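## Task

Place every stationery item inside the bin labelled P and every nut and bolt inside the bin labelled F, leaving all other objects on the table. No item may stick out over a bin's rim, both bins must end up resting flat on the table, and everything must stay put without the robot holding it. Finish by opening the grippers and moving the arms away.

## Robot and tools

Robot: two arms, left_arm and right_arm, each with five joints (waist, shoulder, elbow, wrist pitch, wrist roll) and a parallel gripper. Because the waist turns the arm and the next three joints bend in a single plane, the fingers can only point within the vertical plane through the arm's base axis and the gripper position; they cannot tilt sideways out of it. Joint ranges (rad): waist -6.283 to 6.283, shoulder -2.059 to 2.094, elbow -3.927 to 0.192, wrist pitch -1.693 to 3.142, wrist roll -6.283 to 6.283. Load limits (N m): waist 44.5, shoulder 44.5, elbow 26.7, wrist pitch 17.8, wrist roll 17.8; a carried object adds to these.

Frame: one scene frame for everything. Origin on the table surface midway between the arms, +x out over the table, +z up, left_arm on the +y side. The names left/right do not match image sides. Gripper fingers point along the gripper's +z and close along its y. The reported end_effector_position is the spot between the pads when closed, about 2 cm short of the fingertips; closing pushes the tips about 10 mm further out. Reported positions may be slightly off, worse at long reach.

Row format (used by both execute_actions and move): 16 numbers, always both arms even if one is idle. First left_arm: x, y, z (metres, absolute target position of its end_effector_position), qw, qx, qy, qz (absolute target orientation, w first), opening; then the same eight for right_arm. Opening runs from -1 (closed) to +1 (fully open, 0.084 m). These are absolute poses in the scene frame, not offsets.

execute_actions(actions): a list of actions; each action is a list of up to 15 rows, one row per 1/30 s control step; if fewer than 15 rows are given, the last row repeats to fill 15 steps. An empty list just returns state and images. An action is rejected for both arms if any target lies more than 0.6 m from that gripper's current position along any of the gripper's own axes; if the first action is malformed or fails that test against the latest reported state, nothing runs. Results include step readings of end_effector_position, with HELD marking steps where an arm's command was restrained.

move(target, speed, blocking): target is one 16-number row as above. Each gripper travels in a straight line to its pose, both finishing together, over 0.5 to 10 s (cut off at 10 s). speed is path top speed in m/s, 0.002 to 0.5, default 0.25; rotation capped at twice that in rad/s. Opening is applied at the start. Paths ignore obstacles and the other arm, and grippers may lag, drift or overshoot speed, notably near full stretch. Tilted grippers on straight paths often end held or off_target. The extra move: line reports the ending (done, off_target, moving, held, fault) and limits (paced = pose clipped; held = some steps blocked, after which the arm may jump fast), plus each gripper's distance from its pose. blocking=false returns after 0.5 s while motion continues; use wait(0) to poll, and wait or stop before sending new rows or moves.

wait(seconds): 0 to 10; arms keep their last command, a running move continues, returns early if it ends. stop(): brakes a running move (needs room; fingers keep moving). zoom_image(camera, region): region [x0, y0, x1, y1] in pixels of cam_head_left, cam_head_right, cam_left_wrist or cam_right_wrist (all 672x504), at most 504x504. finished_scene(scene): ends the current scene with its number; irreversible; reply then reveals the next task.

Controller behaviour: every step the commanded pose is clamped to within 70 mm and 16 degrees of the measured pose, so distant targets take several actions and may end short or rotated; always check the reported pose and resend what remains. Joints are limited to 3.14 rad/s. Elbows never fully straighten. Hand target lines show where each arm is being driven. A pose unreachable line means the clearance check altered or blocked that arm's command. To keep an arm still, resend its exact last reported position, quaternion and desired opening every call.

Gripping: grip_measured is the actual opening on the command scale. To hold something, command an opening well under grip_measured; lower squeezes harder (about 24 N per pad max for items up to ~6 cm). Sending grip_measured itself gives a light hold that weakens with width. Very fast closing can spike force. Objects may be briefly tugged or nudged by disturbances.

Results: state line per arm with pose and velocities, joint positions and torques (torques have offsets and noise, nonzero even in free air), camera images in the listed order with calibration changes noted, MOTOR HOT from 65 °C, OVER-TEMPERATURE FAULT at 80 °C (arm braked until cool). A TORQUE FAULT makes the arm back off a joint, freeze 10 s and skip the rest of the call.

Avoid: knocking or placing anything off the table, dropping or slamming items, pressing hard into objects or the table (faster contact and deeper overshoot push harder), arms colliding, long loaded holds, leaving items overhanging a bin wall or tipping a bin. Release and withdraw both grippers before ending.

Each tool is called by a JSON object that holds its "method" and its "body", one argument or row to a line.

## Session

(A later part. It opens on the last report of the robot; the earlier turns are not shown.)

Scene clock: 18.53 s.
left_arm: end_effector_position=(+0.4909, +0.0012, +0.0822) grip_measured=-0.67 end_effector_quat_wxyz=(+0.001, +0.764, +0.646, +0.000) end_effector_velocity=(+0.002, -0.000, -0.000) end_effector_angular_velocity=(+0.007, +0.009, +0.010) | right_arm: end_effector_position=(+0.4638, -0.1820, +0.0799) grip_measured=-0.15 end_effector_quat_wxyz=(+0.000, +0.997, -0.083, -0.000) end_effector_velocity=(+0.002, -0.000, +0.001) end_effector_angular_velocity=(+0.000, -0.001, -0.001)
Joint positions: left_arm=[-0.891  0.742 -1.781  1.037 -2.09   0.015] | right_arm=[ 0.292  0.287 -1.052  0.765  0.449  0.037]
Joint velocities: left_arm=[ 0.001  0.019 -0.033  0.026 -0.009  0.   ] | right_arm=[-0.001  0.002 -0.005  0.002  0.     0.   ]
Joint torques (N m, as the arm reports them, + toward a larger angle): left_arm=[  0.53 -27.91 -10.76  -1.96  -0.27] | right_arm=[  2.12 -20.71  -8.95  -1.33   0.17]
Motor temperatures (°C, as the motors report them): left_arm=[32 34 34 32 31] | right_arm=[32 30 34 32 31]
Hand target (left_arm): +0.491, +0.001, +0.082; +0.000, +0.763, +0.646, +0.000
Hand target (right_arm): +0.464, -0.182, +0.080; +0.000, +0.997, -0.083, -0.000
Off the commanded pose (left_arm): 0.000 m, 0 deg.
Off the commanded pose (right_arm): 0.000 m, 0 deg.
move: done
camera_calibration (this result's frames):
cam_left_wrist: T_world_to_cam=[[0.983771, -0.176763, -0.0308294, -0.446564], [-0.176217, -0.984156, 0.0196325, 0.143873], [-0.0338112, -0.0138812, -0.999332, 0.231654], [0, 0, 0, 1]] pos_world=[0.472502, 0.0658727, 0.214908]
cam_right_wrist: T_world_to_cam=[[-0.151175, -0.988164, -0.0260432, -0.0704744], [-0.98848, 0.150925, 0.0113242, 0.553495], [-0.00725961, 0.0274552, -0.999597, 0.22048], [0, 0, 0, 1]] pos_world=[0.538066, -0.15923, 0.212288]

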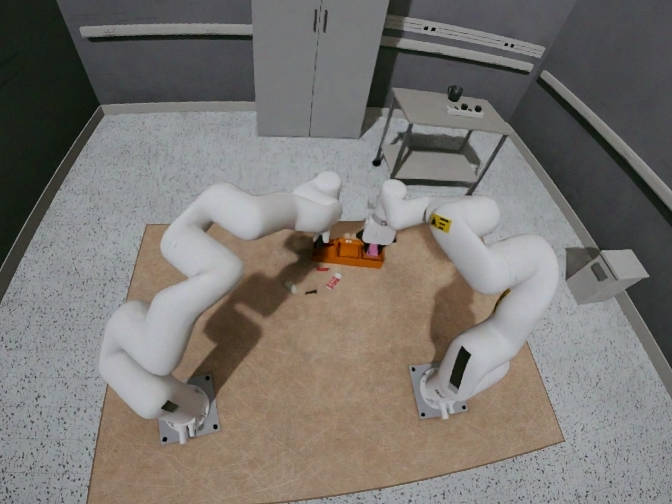

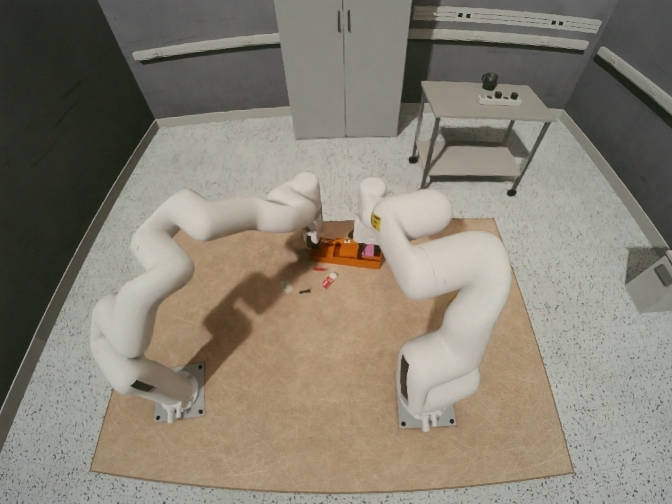

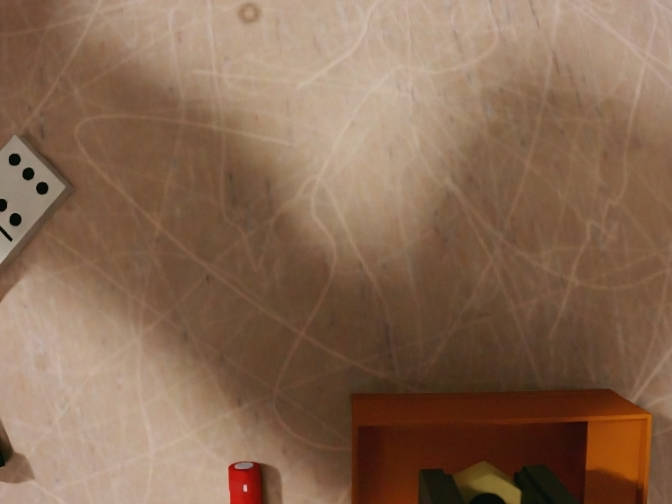

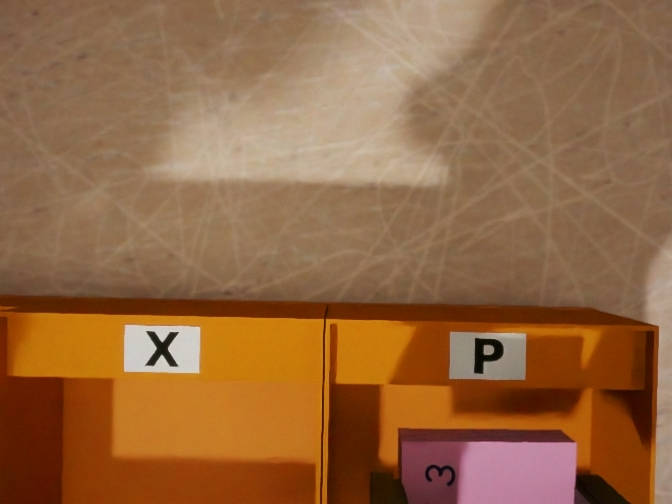

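{"method": "move", "body": {
  "target": [0.491,-0.010,0.078,0,0.763,0.646,0,-1,0.458,-0.187,0.075,0,0.9966,-0.083,0,-0.7],
  "speed": 0.1
}}

Scene clock: 20.10 s.
left_arm: end_effector_position=(+0.4910, -0.0097, +0.0781) grip_measured=-0.67 end_effector_quat_wxyz=(+0.000, +0.763, +0.646, +0.000) end_effector_velocity=(+0.000, -0.002, -0.001) end_effector_angular_velocity=(+0.001, +0.001, +0.001) | right_arm: end_effector_position=(+0.4582, -0.1869, +0.0752) grip_measured=-0.15 end_effector_quat_wxyz=(+0.000, +0.997, -0.083, +0.000) end_effector_velocity=(-0.002, -0.001, -0.001) end_effector_angular_velocity=(-0.000, +0.000, +0.000)
Joint positions: left_arm=[-0.904  0.778 -1.829  1.052 -2.104  0.015] | right_arm=[ 0.286  0.276 -1.021  0.744  0.443  0.037]
Joint velocities: left_arm=[-0.002  0.01  -0.015  0.006 -0.003 -0.   ] | right_arm=[-0.001 -0.003  0.01  -0.006 -0.001 -0.   ]
Joint torques (N m, as the arm reports them, + toward a larger angle): left_arm=[  0.56 -27.98 -10.65  -2.2   -0.23] | right_arm=[  2.47 -20.09  -8.93  -1.46   0.36]
Motor temperatures (°C, as the motors report them): left_arm=[32 34 35 32 31] | right_arm=[32 30 34 32 31]
Hand target (left_arm): +0.491, -0.010, +0.078; +0.000, +0.763, +0.646, -0.000
Hand target (right_arm): +0.458, -0.187, +0.075; +0.000, +0.997, -0.083, -0.000
Off the commanded pose (left_arm): 0.000 m, 0 deg.
Off the commanded pose (right_arm): 0.000 m, 0 deg.
move: done
camera_calibration (this result's frames):
cam_left_wrist: T_world_to_cam=[[0.983929, -0.175682, -0.0319337, -0.4487], [-0.175142, -0.984359, 0.0190204, 0.132752], [-0.0347758, -0.0131218, -0.999309, 0.227914], [0, 0, 0, 1]] pos_world=[0.472665, 0.0548377, 0.210903]
cam_right_wrist: T_world_to_cam=[[-0.15143, -0.988125, -0.0260507, -0.0761043], [-0.988442, 0.15118, 0.011308, 0.548761], [-0.0072354, 0.027462, -0.999597, 0.215826], [0, 0, 0, 1]] pos_world=[0.532455, -0.164089, 0.207551]

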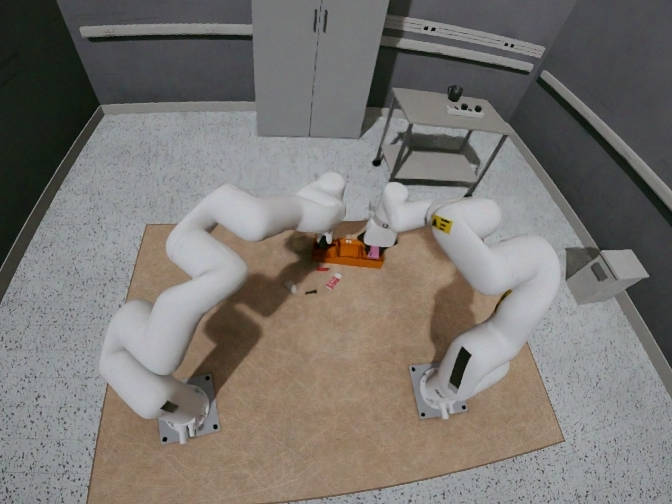

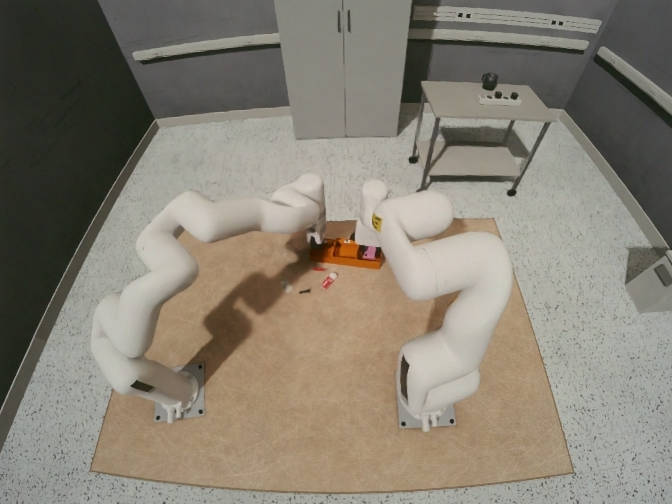

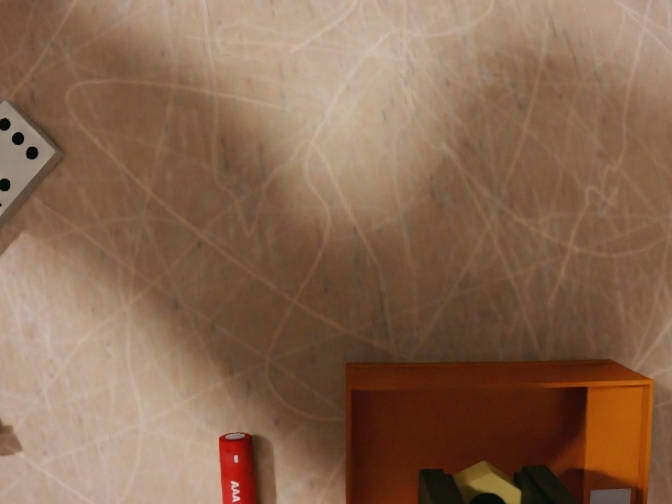

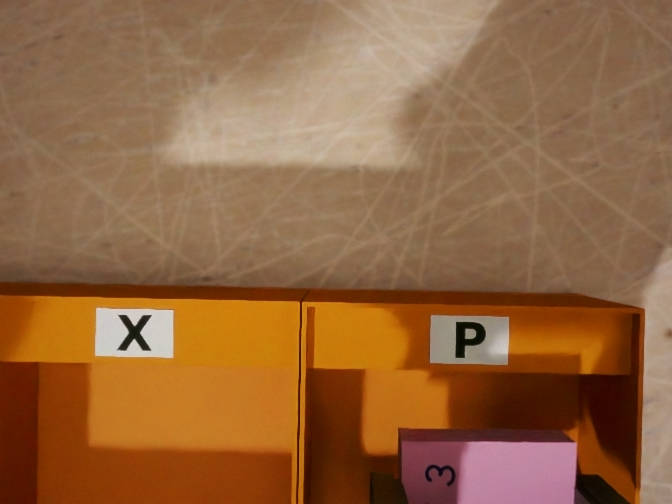

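{"method": "move", "body": {
  "target": [0.491,-0.010,0.033,0,0.763,0.646,0,-1,0.458,-0.189,0.034,0,0.9966,-0.083,0,-0.7],
  "speed": 0.08
}}

Scene clock: 21.33 s.
left_arm: end_effector_position=(+0.4911, -0.0101, +0.0335) grip_measured=-0.67 end_effector_quat_wxyz=(+0.000, +0.763, +0.646, +0.000) end_effector_velocity=(-0.001, -0.001, -0.004) end_effector_angular_velocity=(+0.002, +0.002, -0.002) | right_arm: end_effector_position=(+0.4581, -0.1890, +0.0343) grip_measured=-0.15 end_effector_quat_wxyz=(-0.000, +0.997, -0.083, +0.000) end_effector_velocity=(-0.000, -0.000, -0.003) end_effector_angular_velocity=(-0.000, +0.001, -0.000)
Joint positions: left_arm=[-0.904  0.844 -1.809  0.965 -2.104  0.015] | right_arm=[ 0.282  0.361 -1.001  0.64   0.439  0.037]
Joint velocities: left_arm=[-0.002  0.007 -0.001 -0.004  0.     0.   ] | right_arm=[-0.     0.007  0.    -0.006 -0.    -0.   ]
Joint torques (N m, as the arm reports them, + toward a larger angle): left_arm=[  0.39 -28.23 -10.42  -2.06  -0.08] | right_arm=[  2.19 -20.89  -8.27  -1.3    0.36]
Motor temperatures (°C, as the motors report them): left_arm=[32 34 35 32 31] | right_arm=[32 30 34 32 31]
Hand target (left_arm): +0.491, -0.010, +0.033; +0.000, +0.763, +0.646, -0.000
Hand target (right_arm): +0.458, -0.189, +0.034; +0.000, +0.997, -0.083, +0.000
Off the commanded pose (left_arm): 0.001 m, 0 deg.
Off the commanded pose (right_arm): 0.000 m, 0 deg.
move: done
camera_calibration (this result's frames):
cam_left_wrist: T_world_to_cam=[[0.983934, -0.175697, -0.0316908, -0.450318], [-0.175155, -0.984354, 0.0191604, 0.133223], [-0.0345615, -0.0133018, -0.999314, 0.183227], [0, 0, 0, 1]] pos_world=[0.47275, 0.0544561, 0.166278]
cam_right_wrist: T_world_to_cam=[[-0.151412, -0.988124, -0.0261821, -0.0792759], [-0.988446, 0.15117, 0.0110177, 0.549422], [-0.00692895, 0.0275478, -0.999596, 0.174966], [0, 0, 0, 1]] pos_world=[0.532283, -0.16621, 0.166767]

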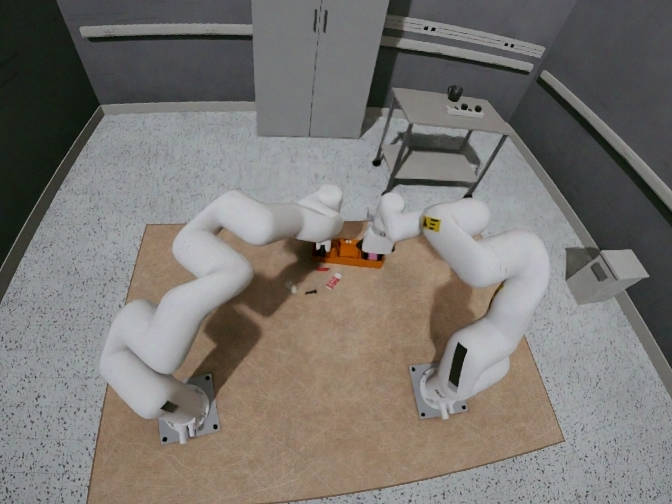

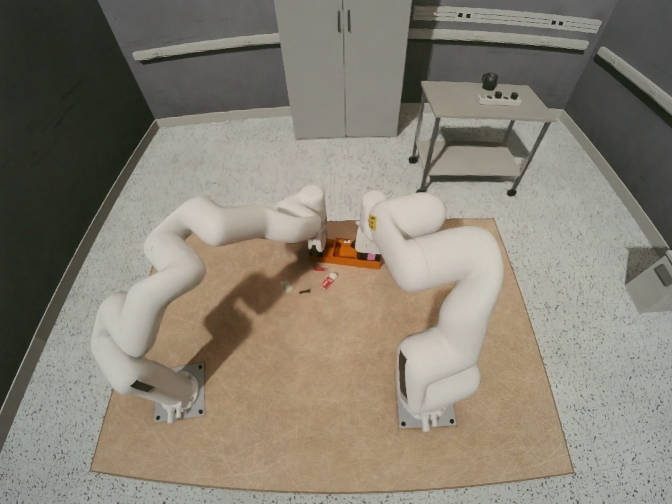

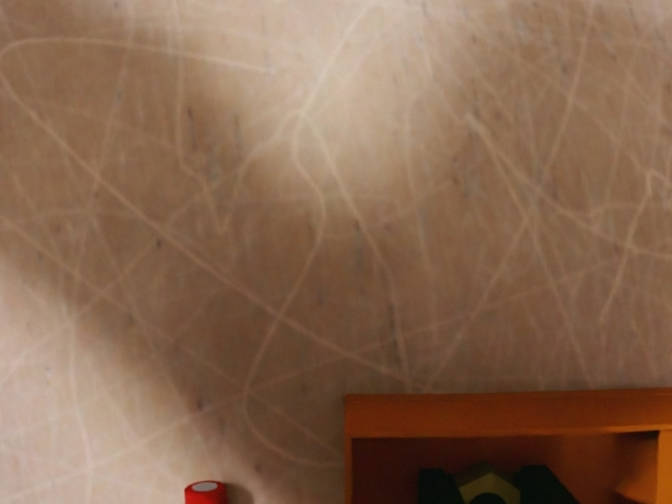

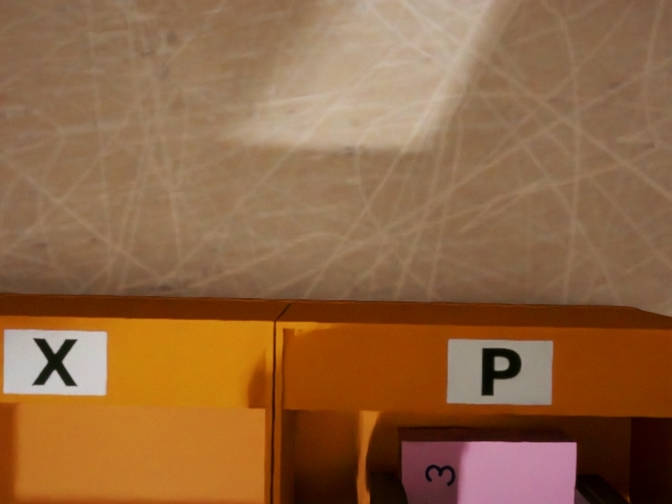

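{"method": "move", "body": {
  "target": [0.491,-0.010,0.033,0,0.763,0.646,0,-0.45,0.458,-0.189,0.033,0,0.9966,-0.083,0,0.0],
  "speed": 0.05
}}

{"method": "move", "body": {
  "target": [0.488,-0.008,0.085,0,0.763,0.646,0,-0.45,0.458,-0.189,0.085,0,0.9966,-0.083,0,0.0],
  "speed": 0.12
}}

Scene clock: 22.17 s.
left_arm: end_effector_position=(+0.4910, -0.0100, +0.0330) grip_measured=-0.47 end_effector_quat_wxyz=(+0.000, +0.763, +0.646, -0.000) end_effector_velocity=(+0.000, +0.001, -0.000) end_effector_angular_velocity=(+0.000, +0.000, +0.002) | right_arm: end_effector_position=(+0.4580, -0.1890, +0.0331) grip_measured=-0.01 end_effector_quat_wxyz=(+0.000, +0.997, -0.083, +0.000) end_effector_velocity=(+0.001, +0.000, +0.000) end_effector_angular_velocity=(+0.000, -0.002, -0.000)
Joint positions: left_arm=[-0.904  0.844 -1.809  0.964 -2.104  0.024] | right_arm=[ 0.282  0.364 -1.001  0.637  0.439  0.044]
Joint velocities: left_arm=[ 0.001 -0.     0.     0.    -0.     0.   ] | right_arm=[-0.     0.    -0.001 -0.001  0.     0.   ]
Joint torques (N m, as the arm reports them, + toward a larger angle): left_arm=[  0.56 -27.99 -10.54  -2.16  -0.24] | right_arm=[  1.79 -20.01  -8.09  -1.38   0.24]
Motor temperatures (°C, as the motors report them): left_arm=[32 34 35 32 31] | right_arm=[32 30 34 32 31]
Hand target (left_arm): +0.491, -0.010, +0.033; +0.000, +0.763, +0.646, -0.000
Hand target (right_arm): +0.458, -0.189, +0.033; +0.000, +0.997, -0.083, +0.000
Off the commanded pose (left_arm): 0.000 m, 0 deg.
Off the commanded pose (right_arm): 0.000 m, 0 deg.
move: done
camera_calibration (this result's frames):
cam_left_wrist: T_world_to_cam=[[0.983922, -0.17569, -0.032095, -0.450185], [-0.175151, -0.98436, 0.0189276, 0.133311], [-0.0349184, -0.0130018, -0.999306, 0.182879], [0, 0, 0, 1]] pos_world=[0.472682, 0.0545112, 0.16578]
cam_right_wrist: T_world_to_cam=[[-0.151429, -0.988125, -0.0260493, -0.0793474], [-0.988442, 0.151179, 0.0113112, 0.549372], [-0.00723874, 0.027461, -0.999597, 0.173805], [0, 0, 0, 1]] pos_world=[0.532265, -0.166232, 0.165454]

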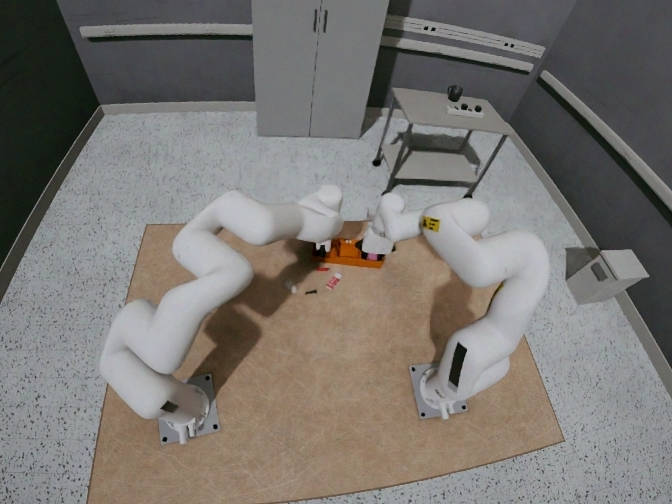

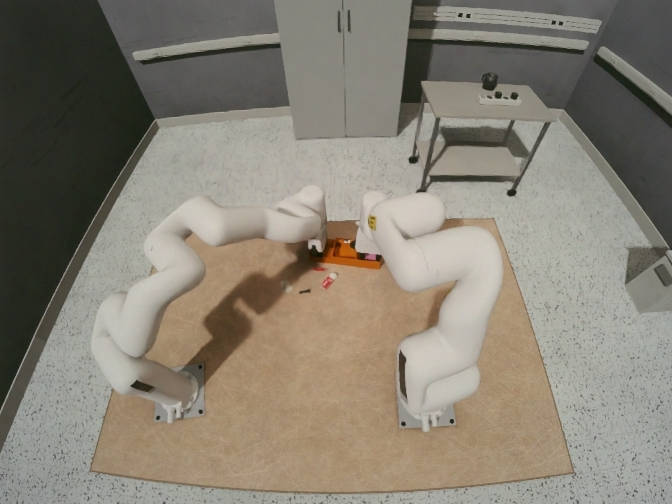

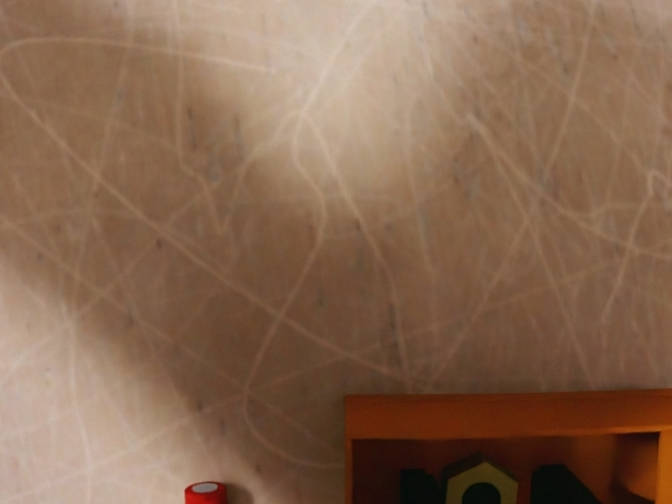

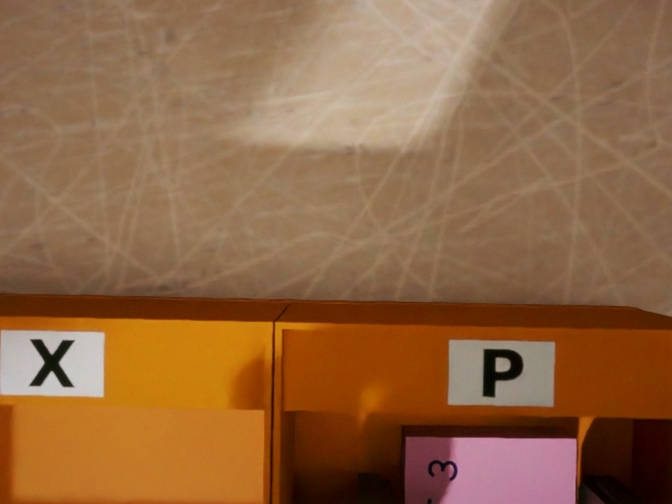

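Scene clock: 23.17 s.
left_arm: end_effector_position=(+0.4879, -0.0079, +0.0844) grip_measured=-0.47 end_effector_quat_wxyz=(-0.000, +0.763, +0.646, -0.000) end_effector_velocity=(+0.000, -0.001, +0.005) end_effector_angular_velocity=(-0.002, -0.003, -0.001) | right_arm: end_effector_position=(+0.4579, -0.1890, +0.0846) grip_measured=-0.01 end_effector_quat_wxyz=(+0.000, +0.997, -0.083, -0.000) end_effector_velocity=(+0.001, -0.000, +0.004) end_effector_angular_velocity=(+0.001, -0.002, -0.001)
Joint positions: left_arm=[-0.905  0.755 -1.811  1.056 -2.105  0.024] | right_arm=[ 0.282  0.256 -1.023  0.768  0.439  0.044]
Joint velocities: left_arm=[-0.001 -0.007 -0.001  0.005  0.001 -0.   ] | right_arm=[-0.001 -0.007 -0.003  0.008  0.    -0.   ]
Joint torques (N m, as the arm reports them, + toward a larger angle): left_arm=[  0.46 -27.24 -10.77  -2.07  -0.14] | right_arm=[  1.33 -19.43  -8.76  -1.48   0.53]
Motor temperatures (°C, as the motors report them): left_arm=[32 34 35 32 31] | right_arm=[32 30 34 32 31]
Hand target (left_arm): +0.488, -0.008, +0.085; +0.000, +0.763, +0.646, -0.000
Hand target (right_arm): +0.458, -0.189, +0.085; +0.000, +0.997, -0.083, +0.000
Off the commanded pose (left_arm): 0.001 m, 0 deg.
Off the commanded pose (right_arm): 0.000 m, 0 deg.
move: done
camera_calibration (this result's frames):
cam_left_wrist: T_world_to_cam=[[0.983909, -0.175678, -0.0325588, -0.44504], [-0.175142, -0.984366, 0.0186599, 0.133883], [-0.035328, -0.0126572, -0.999296, 0.234366], [0, 0, 0, 1]] pos_world=[0.469607, 0.0565725, 0.217212]
cam_right_wrist: T_world_to_cam=[[-0.151442, -0.988127, -0.0258816, -0.0780601], [-0.988437, 0.151184, 0.0116814, 0.548659], [-0.00762984, 0.0273514, -0.999597, 0.225457], [0, 0, 0, 1]] pos_world=[0.532213, -0.166248, 0.216937]

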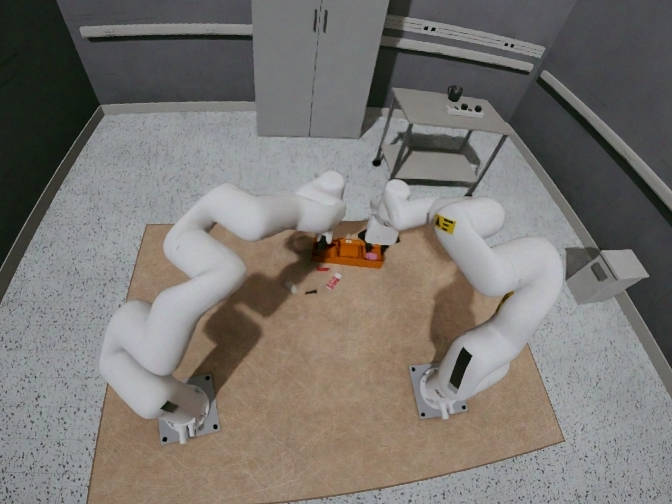

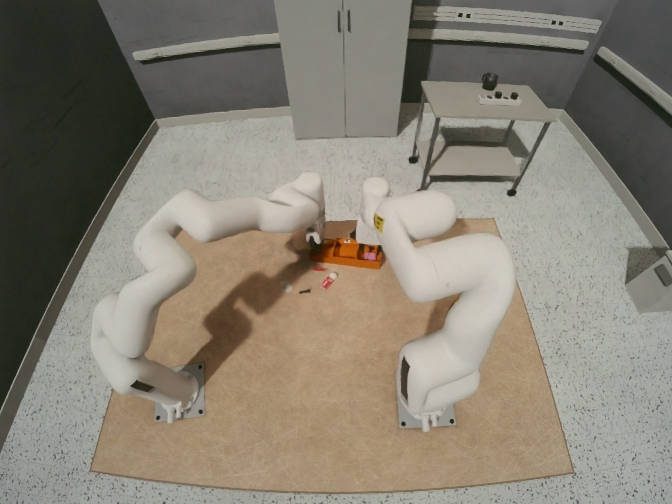

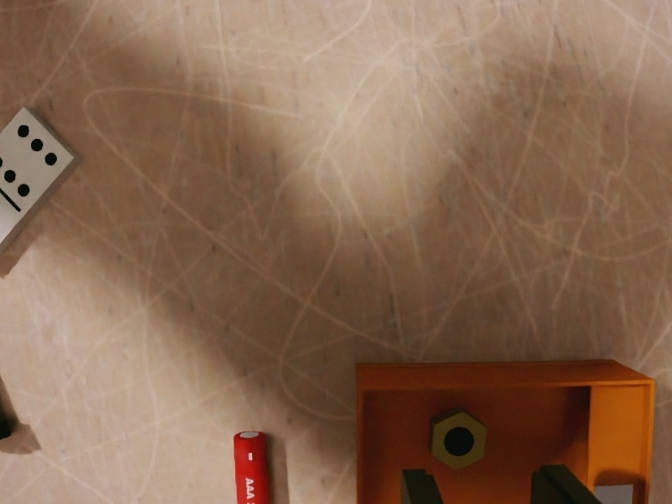

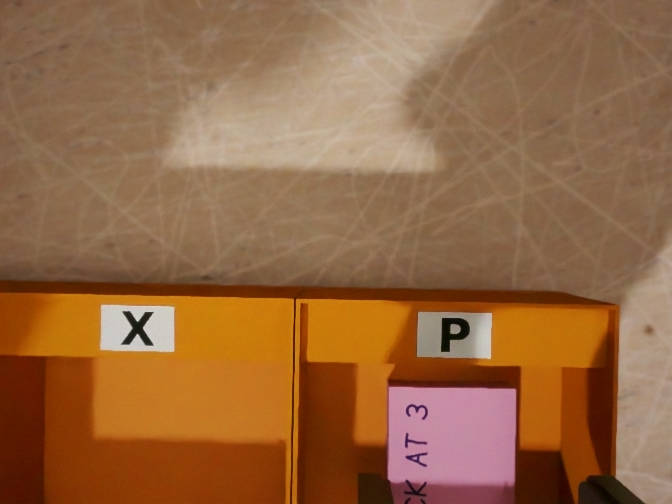

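{"method": "move", "body": {
  "target": [0.33,0.115,0.10,0,0.656,0.755,0,-0.3,0.376,-0.038,0.09,0,0.938,-0.346,0,0.0],
  "speed": 0.22
}}

Scene clock: 25.70 s.
left_arm: end_effector_position=(+0.3300, +0.1147, +0.0995) grip_measured=-0.32 end_effector_quat_wxyz=(-0.000, +0.656, +0.755, -0.000) end_effector_velocity=(-0.002, +0.001, +0.002) end_effector_angular_velocity=(-0.004, -0.004, +0.003) | right_arm: end_effector_position=(+0.3761, -0.0381, +0.0900) grip_measured=-0.01 end_effector_quat_wxyz=(+0.000, +0.938, -0.346, -0.000) end_effector_velocity=(-0.001, +0.001, -0.000) end_effector_angular_velocity=(-0.001, +0.001, -0.005)
Joint positions: left_arm=[-0.922  0.088 -0.849  0.761 -2.427  0.03 ] | right_arm=[ 0.635  0.221 -0.993  0.772  1.332  0.044]
Joint velocities: left_arm=[-0.001 -0.013  0.012 -0.005 -0.003 -0.   ] | right_arm=[ 0.002  0.001 -0.001  0.001  0.007 -0.   ]
Joint torques (N m, as the arm reports them, + toward a larger angle): left_arm=[  0.63 -16.32  -9.7   -1.93  -0.26] | right_arm=[  1.95 -18.88  -8.53  -1.4    0.31]
Motor temperatures (°C, as the motors report them): left_arm=[32 34 35 32 31] | right_arm=[32 30 34 32 31]
Hand target (left_arm): +0.330, +0.115, +0.100; -0.000, +0.656, +0.755, -0.000
Hand target (right_arm): +0.376, -0.038, +0.090; +0.000, +0.938, -0.346, -0.000
Off the commanded pose (left_arm): 0.001 m, 0 deg.
Off the commanded pose (right_arm): 0.000 m, 0 deg.
move: done
camera_calibration (this result's frames):
cam_left_wrist: T_world_to_cam=[[0.991186, 0.128428, -0.0325187, -0.304992], [0.12907, -0.991464, 0.0184578, 0.127107], [-0.0298706, -0.0224923, -0.999301, 0.24478], [0, 0, 0, 1]] pos_world=[0.29321, 0.170698, 0.232345]
cam_right_wrist: T_world_to_cam=[[-0.638058, -0.769549, -0.0259877, 0.250186], [-0.769948, 0.638006, 0.0113269, 0.381307], [0.00786376, 0.0272364, -0.999598, 0.220309], [0, 0, 0, 1]] pos_world=[0.451488, -0.0567462, 0.222403]

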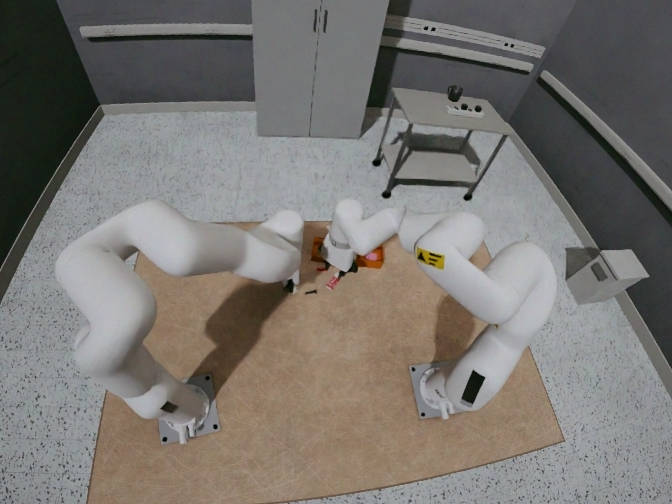

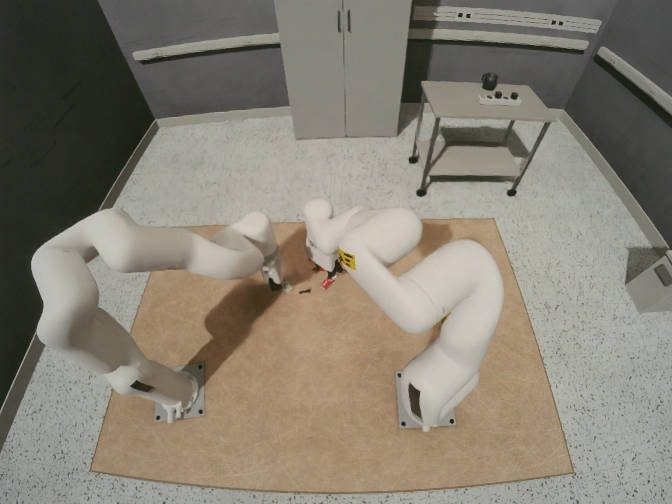

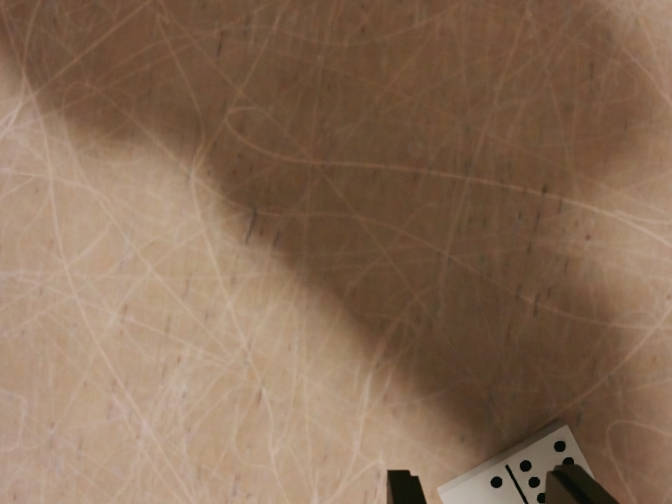

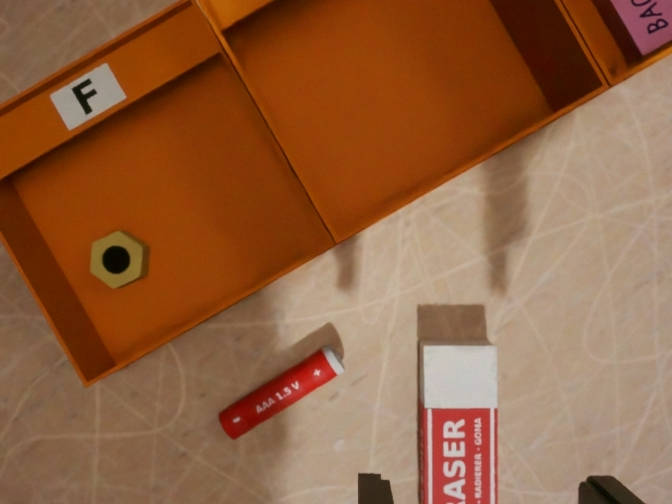

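{"method": "move", "body": {
  "target": [0.33,0.115,0.10,0,0.656,0.755,0,-0.3,0.3774,-0.044,0.023,0,0.938,-0.346,0,0.0],
  "speed": 0.12
}}

{"method": "move", "body": {
  "target": [0.33,0.115,0.10,0,0.656,0.755,0,-0.3,0.3774,-0.044,0.023,0,0.938,-0.346,0,-1]
}}

Scene clock: 27.07 s.
left_arm: end_effector_position=(+0.3300, +0.1150, +0.1000) grip_measured=-0.32 end_effector_quat_wxyz=(-0.000, +0.656, +0.755, -0.000) end_effector_velocity=(+0.000, -0.000, +0.001) end_effector_angular_velocity=(-0.001, -0.002, +0.000) | right_arm: end_effector_position=(+0.3774, -0.0439, +0.0233) grip_measured=-0.01 end_effector_quat_wxyz=(-0.000, +0.938, -0.346, +0.000) end_effector_velocity=(-0.000, -0.001, -0.003) end_effector_angular_velocity=(-0.002, +0.002, -0.000)
Joint positions: left_arm=[-0.922  0.086 -0.848  0.762 -2.427  0.03 ] | right_arm=[ 0.623  0.359 -0.956  0.596  1.321  0.044]
Joint velocities: left_arm=[-0.    -0.001 -0.    -0.001 -0.001 -0.   ] | right_arm=[-0.001  0.008 -0.    -0.005 -0.     0.   ]
Joint torques (N m, as the arm reports them, + toward a larger angle): left_arm=[  0.61 -16.4   -9.7   -2.06  -0.25] | right_arm=[  1.54 -19.74  -7.98  -1.36   0.41]
Motor temperatures (°C, as the motors report them): left_arm=[32 34 35 32 31] | right_arm=[32 30 34 32 31]
Hand target (left_arm): +0.330, +0.115, +0.100; +0.000, +0.656, +0.755, -0.000
Hand target (right_arm): +0.377, -0.044, +0.023; +0.000, +0.938, -0.346, +0.000
Off the commanded pose (left_arm): 0.000 m, 0 deg.
Off the commanded pose (right_arm): 0.000 m, 0 deg.
move: done
camera_calibration (this result's frames):
cam_left_wrist: T_world_to_cam=[[0.991168, 0.128668, -0.0321137, -0.305043], [0.129314, -0.991423, 0.0189153, 0.127234], [-0.0294044, -0.022901, -0.999305, 0.245138], [0, 0, 0, 1]] pos_world=[0.293104, 0.171006, 0.232764]
cam_right_wrist: T_world_to_cam=[[-0.638343, -0.769299, -0.0264183, 0.244934], [-0.769708, 0.638297, 0.0112111, 0.386771], [0.00823809, 0.0274909, -0.999588, 0.153651], [0, 0, 0, 1]] pos_world=[0.452787, -0.0626713, 0.155722]

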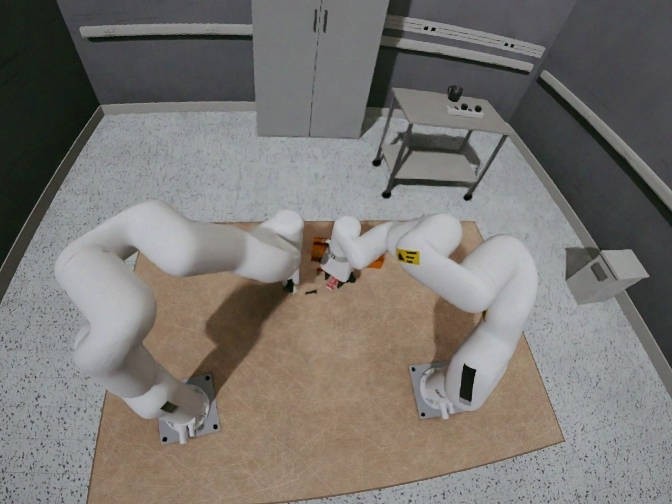

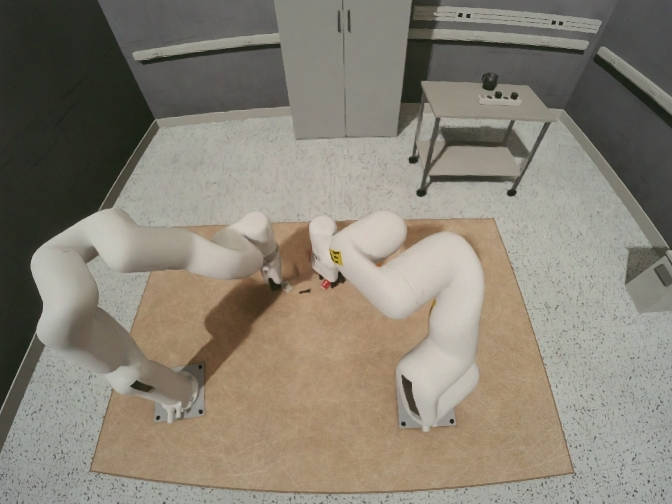

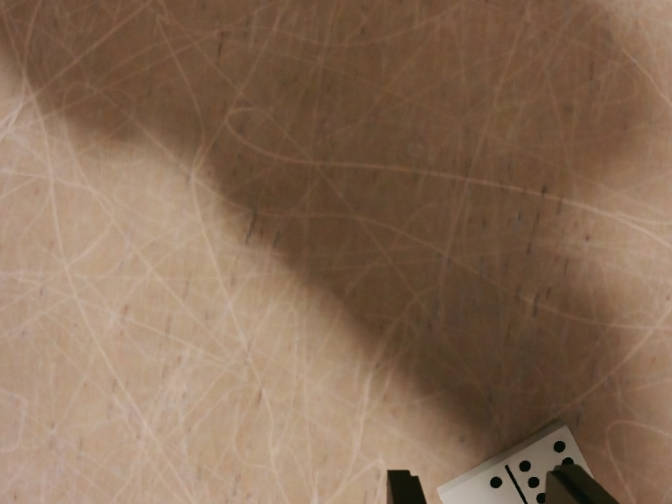

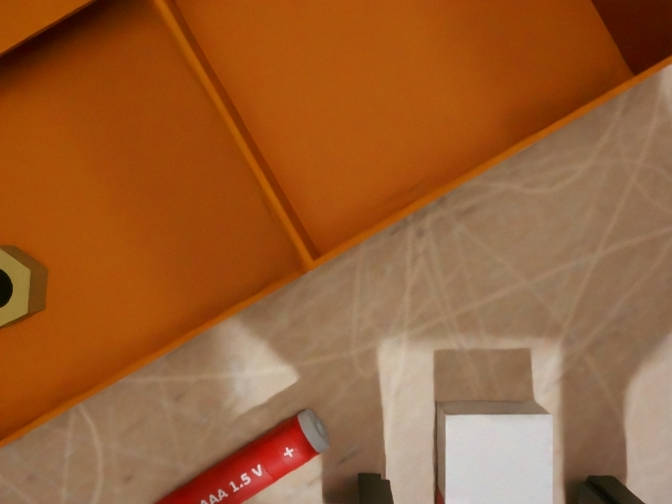

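Scene clock: 27.77 s.
left_arm: end_effector_position=(+0.3300, +0.1150, +0.1000) grip_measured=-0.32 end_effector_quat_wxyz=(-0.000, +0.656, +0.755, -0.000) end_effector_velocity=(-0.000, -0.000, -0.000) end_effector_angular_velocity=(+0.000, +0.000, -0.000) | right_arm: end_effector_position=(+0.3775, -0.0439, +0.0232) grip_measured=-0.49 end_effector_quat_wxyz=(-0.000, +0.938, -0.346, +0.000) end_effector_velocity=(+0.000, -0.000, +0.000) end_effector_angular_velocity=(+0.000, -0.000, -0.001)
Joint positions: left_arm=[-0.922  0.086 -0.848  0.762 -2.427  0.03 ] | right_arm=[ 0.623  0.36  -0.956  0.596  1.321  0.023]
Joint velocities: left_arm=[-0.001  0.    -0.     0.    -0.     0.   ] | right_arm=[-0.001  0.    -0.001 -0.     0.     0.   ]
Joint torques (N m, as the arm reports them, + toward a larger angle): left_arm=[  0.47 -16.38  -9.51  -2.08  -0.26] | right_arm=[  1.98 -19.06  -7.85  -1.56   0.31]
Motor temperatures (°C, as the motors report them): left_arm=[32 34 35 32 31] | right_arm=[32 30 34 32 31]
Hand target (left_arm): +0.330, +0.115, +0.100; +0.000, +0.656, +0.755, -0.000
Hand target (right_arm): +0.377, -0.044, +0.023; +0.000, +0.938, -0.346, +0.000
Off the commanded pose (left_arm): 0.000 m, 0 deg.
Off the commanded pose (right_arm): 0.000 m, 0 deg.
move: done
camera_calibration (this result's frames):
cam_left_wrist: T_world_to_cam=[[0.991168, 0.128669, -0.0321119, -0.305045], [0.129315, -0.991423, 0.0189174, 0.127233], [-0.0294024, -0.0229028, -0.999305, 0.245139], [0, 0, 0, 1]] pos_world=[0.293105, 0.171006, 0.232766]
cam_right_wrist: T_world_to_cam=[[-0.638351, -0.769294, -0.0263632, 0.244978], [-0.769702, 0.638305, 0.011226, 0.386802], [0.00819169, 0.0274579, -0.999589, 0.153507], [0, 0, 0, 1]] pos_world=[0.452847, -0.0626522, 0.15556]

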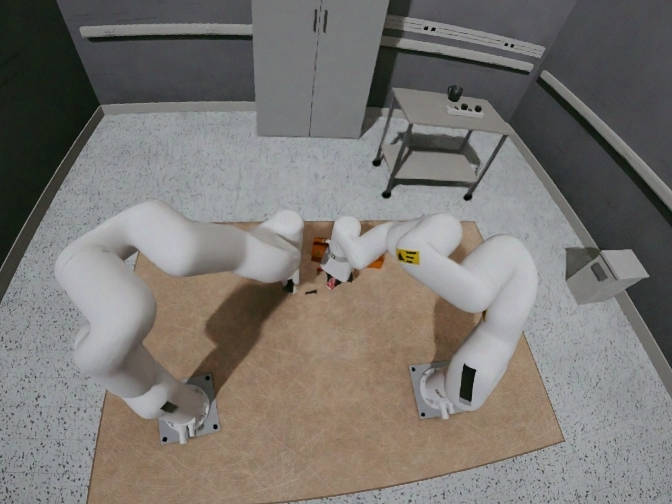

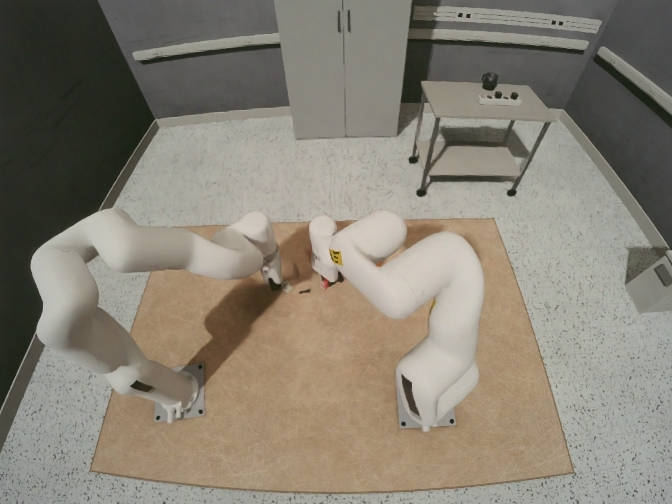

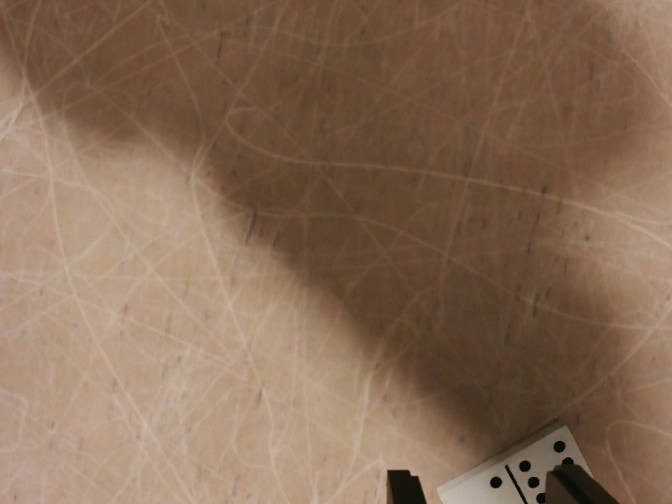

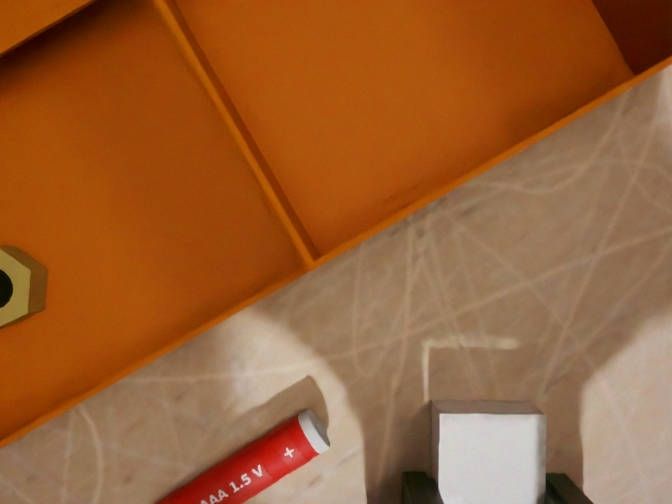

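{"method": "execute_actions", "body": {
  "actions": []
}}

Scene clock: 28.13 s.
left_arm: end_effector_position=(+0.3300, +0.1150, +0.1000) grip_measured=-0.32 end_effector_quat_wxyz=(-0.000, +0.656, +0.755, -0.000) end_effector_velocity=(-0.000, +0.000, -0.000) end_effector_angular_velocity=(+0.001, +0.001, -0.000) | right_arm: end_effector_position=(+0.3775, -0.0439, +0.0231) grip_measured=-0.49 end_effector_quat_wxyz=(-0.000, +0.938, -0.346, +0.000) end_effector_velocity=(+0.000, -0.000, -0.000) end_effector_angular_velocity=(-0.000, +0.000, -0.001)
Joint positions: left_arm=[-0.922  0.086 -0.848  0.762 -2.427  0.03 ] | right_arm=[ 0.623  0.36  -0.956  0.596  1.321  0.023]
Joint velocities: left_arm=[-0.     0.001 -0.     0.001 -0.    -0.   ] | right_arm=[-0.001  0.     0.    -0.     0.     0.   ]
Joint torques (N m, as the arm reports them, + toward a larger angle): left_arm=[  0.29 -16.74  -9.78  -2.04  -0.3 ] | right_arm=[  1.77 -19.03  -7.89  -1.31   0.36]
Motor temperatures (°C, as the motors report them): left_arm=[32 34 35 32 31] | right_arm=[32 30 34 32 31]
Hand target (left_arm): +0.330, +0.115, +0.100; +0.000, +0.656, +0.755, -0.000
Hand target (right_arm): +0.377, -0.044, +0.023; +0.000, +0.938, -0.346, +0.000
Off the commanded pose (left_arm): 0.000 m, 0 deg.
Off the commanded pose (right_arm): 0.000 m, 0 deg.
camera_calibration (this result's frames):
cam_left_wrist: T_world_to_cam=[[0.991168, 0.128669, -0.0321119, -0.305045], [0.129315, -0.991423, 0.0189174, 0.127233], [-0.0294024, -0.0229028, -0.999305, 0.245139], [0, 0, 0, 1]] pos_world=[0.293105, 0.171006, 0.232767]
cam_right_wrist: T_world_to_cam=[[-0.638353, -0.769294, -0.0263073, 0.244958], [-0.769701, 0.638305, 0.0112411, 0.386798], [0.00814432, 0.0274245, -0.999591, 0.153492], [0, 0, 0, 1]] pos_world=[0.452839, -0.0626598, 0.155526]

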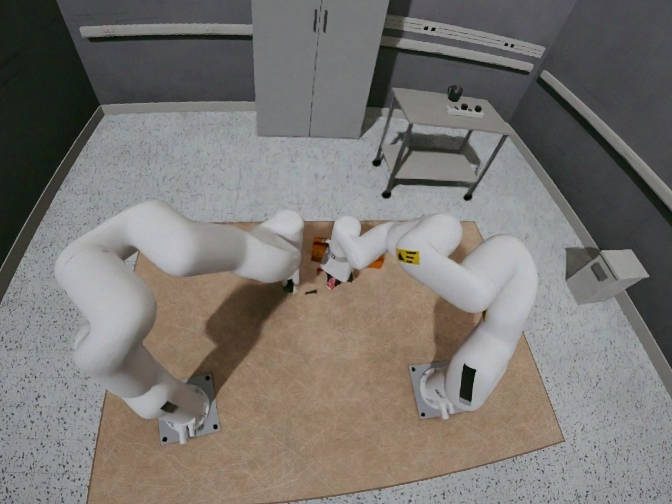

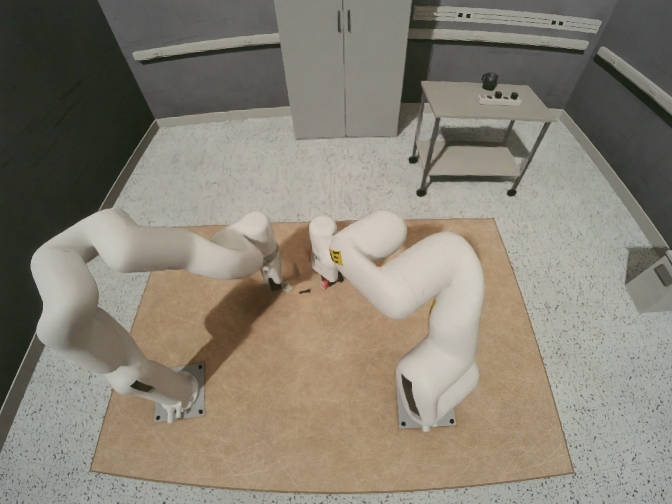

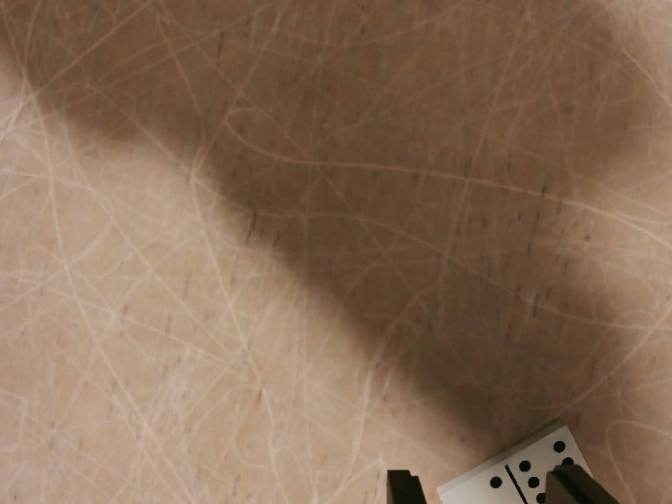

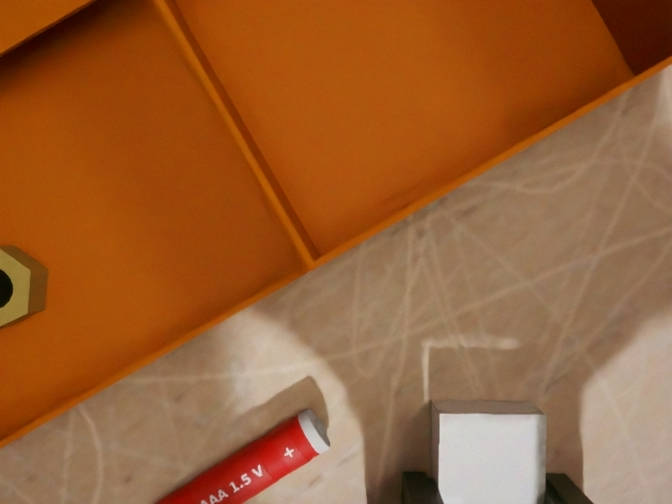

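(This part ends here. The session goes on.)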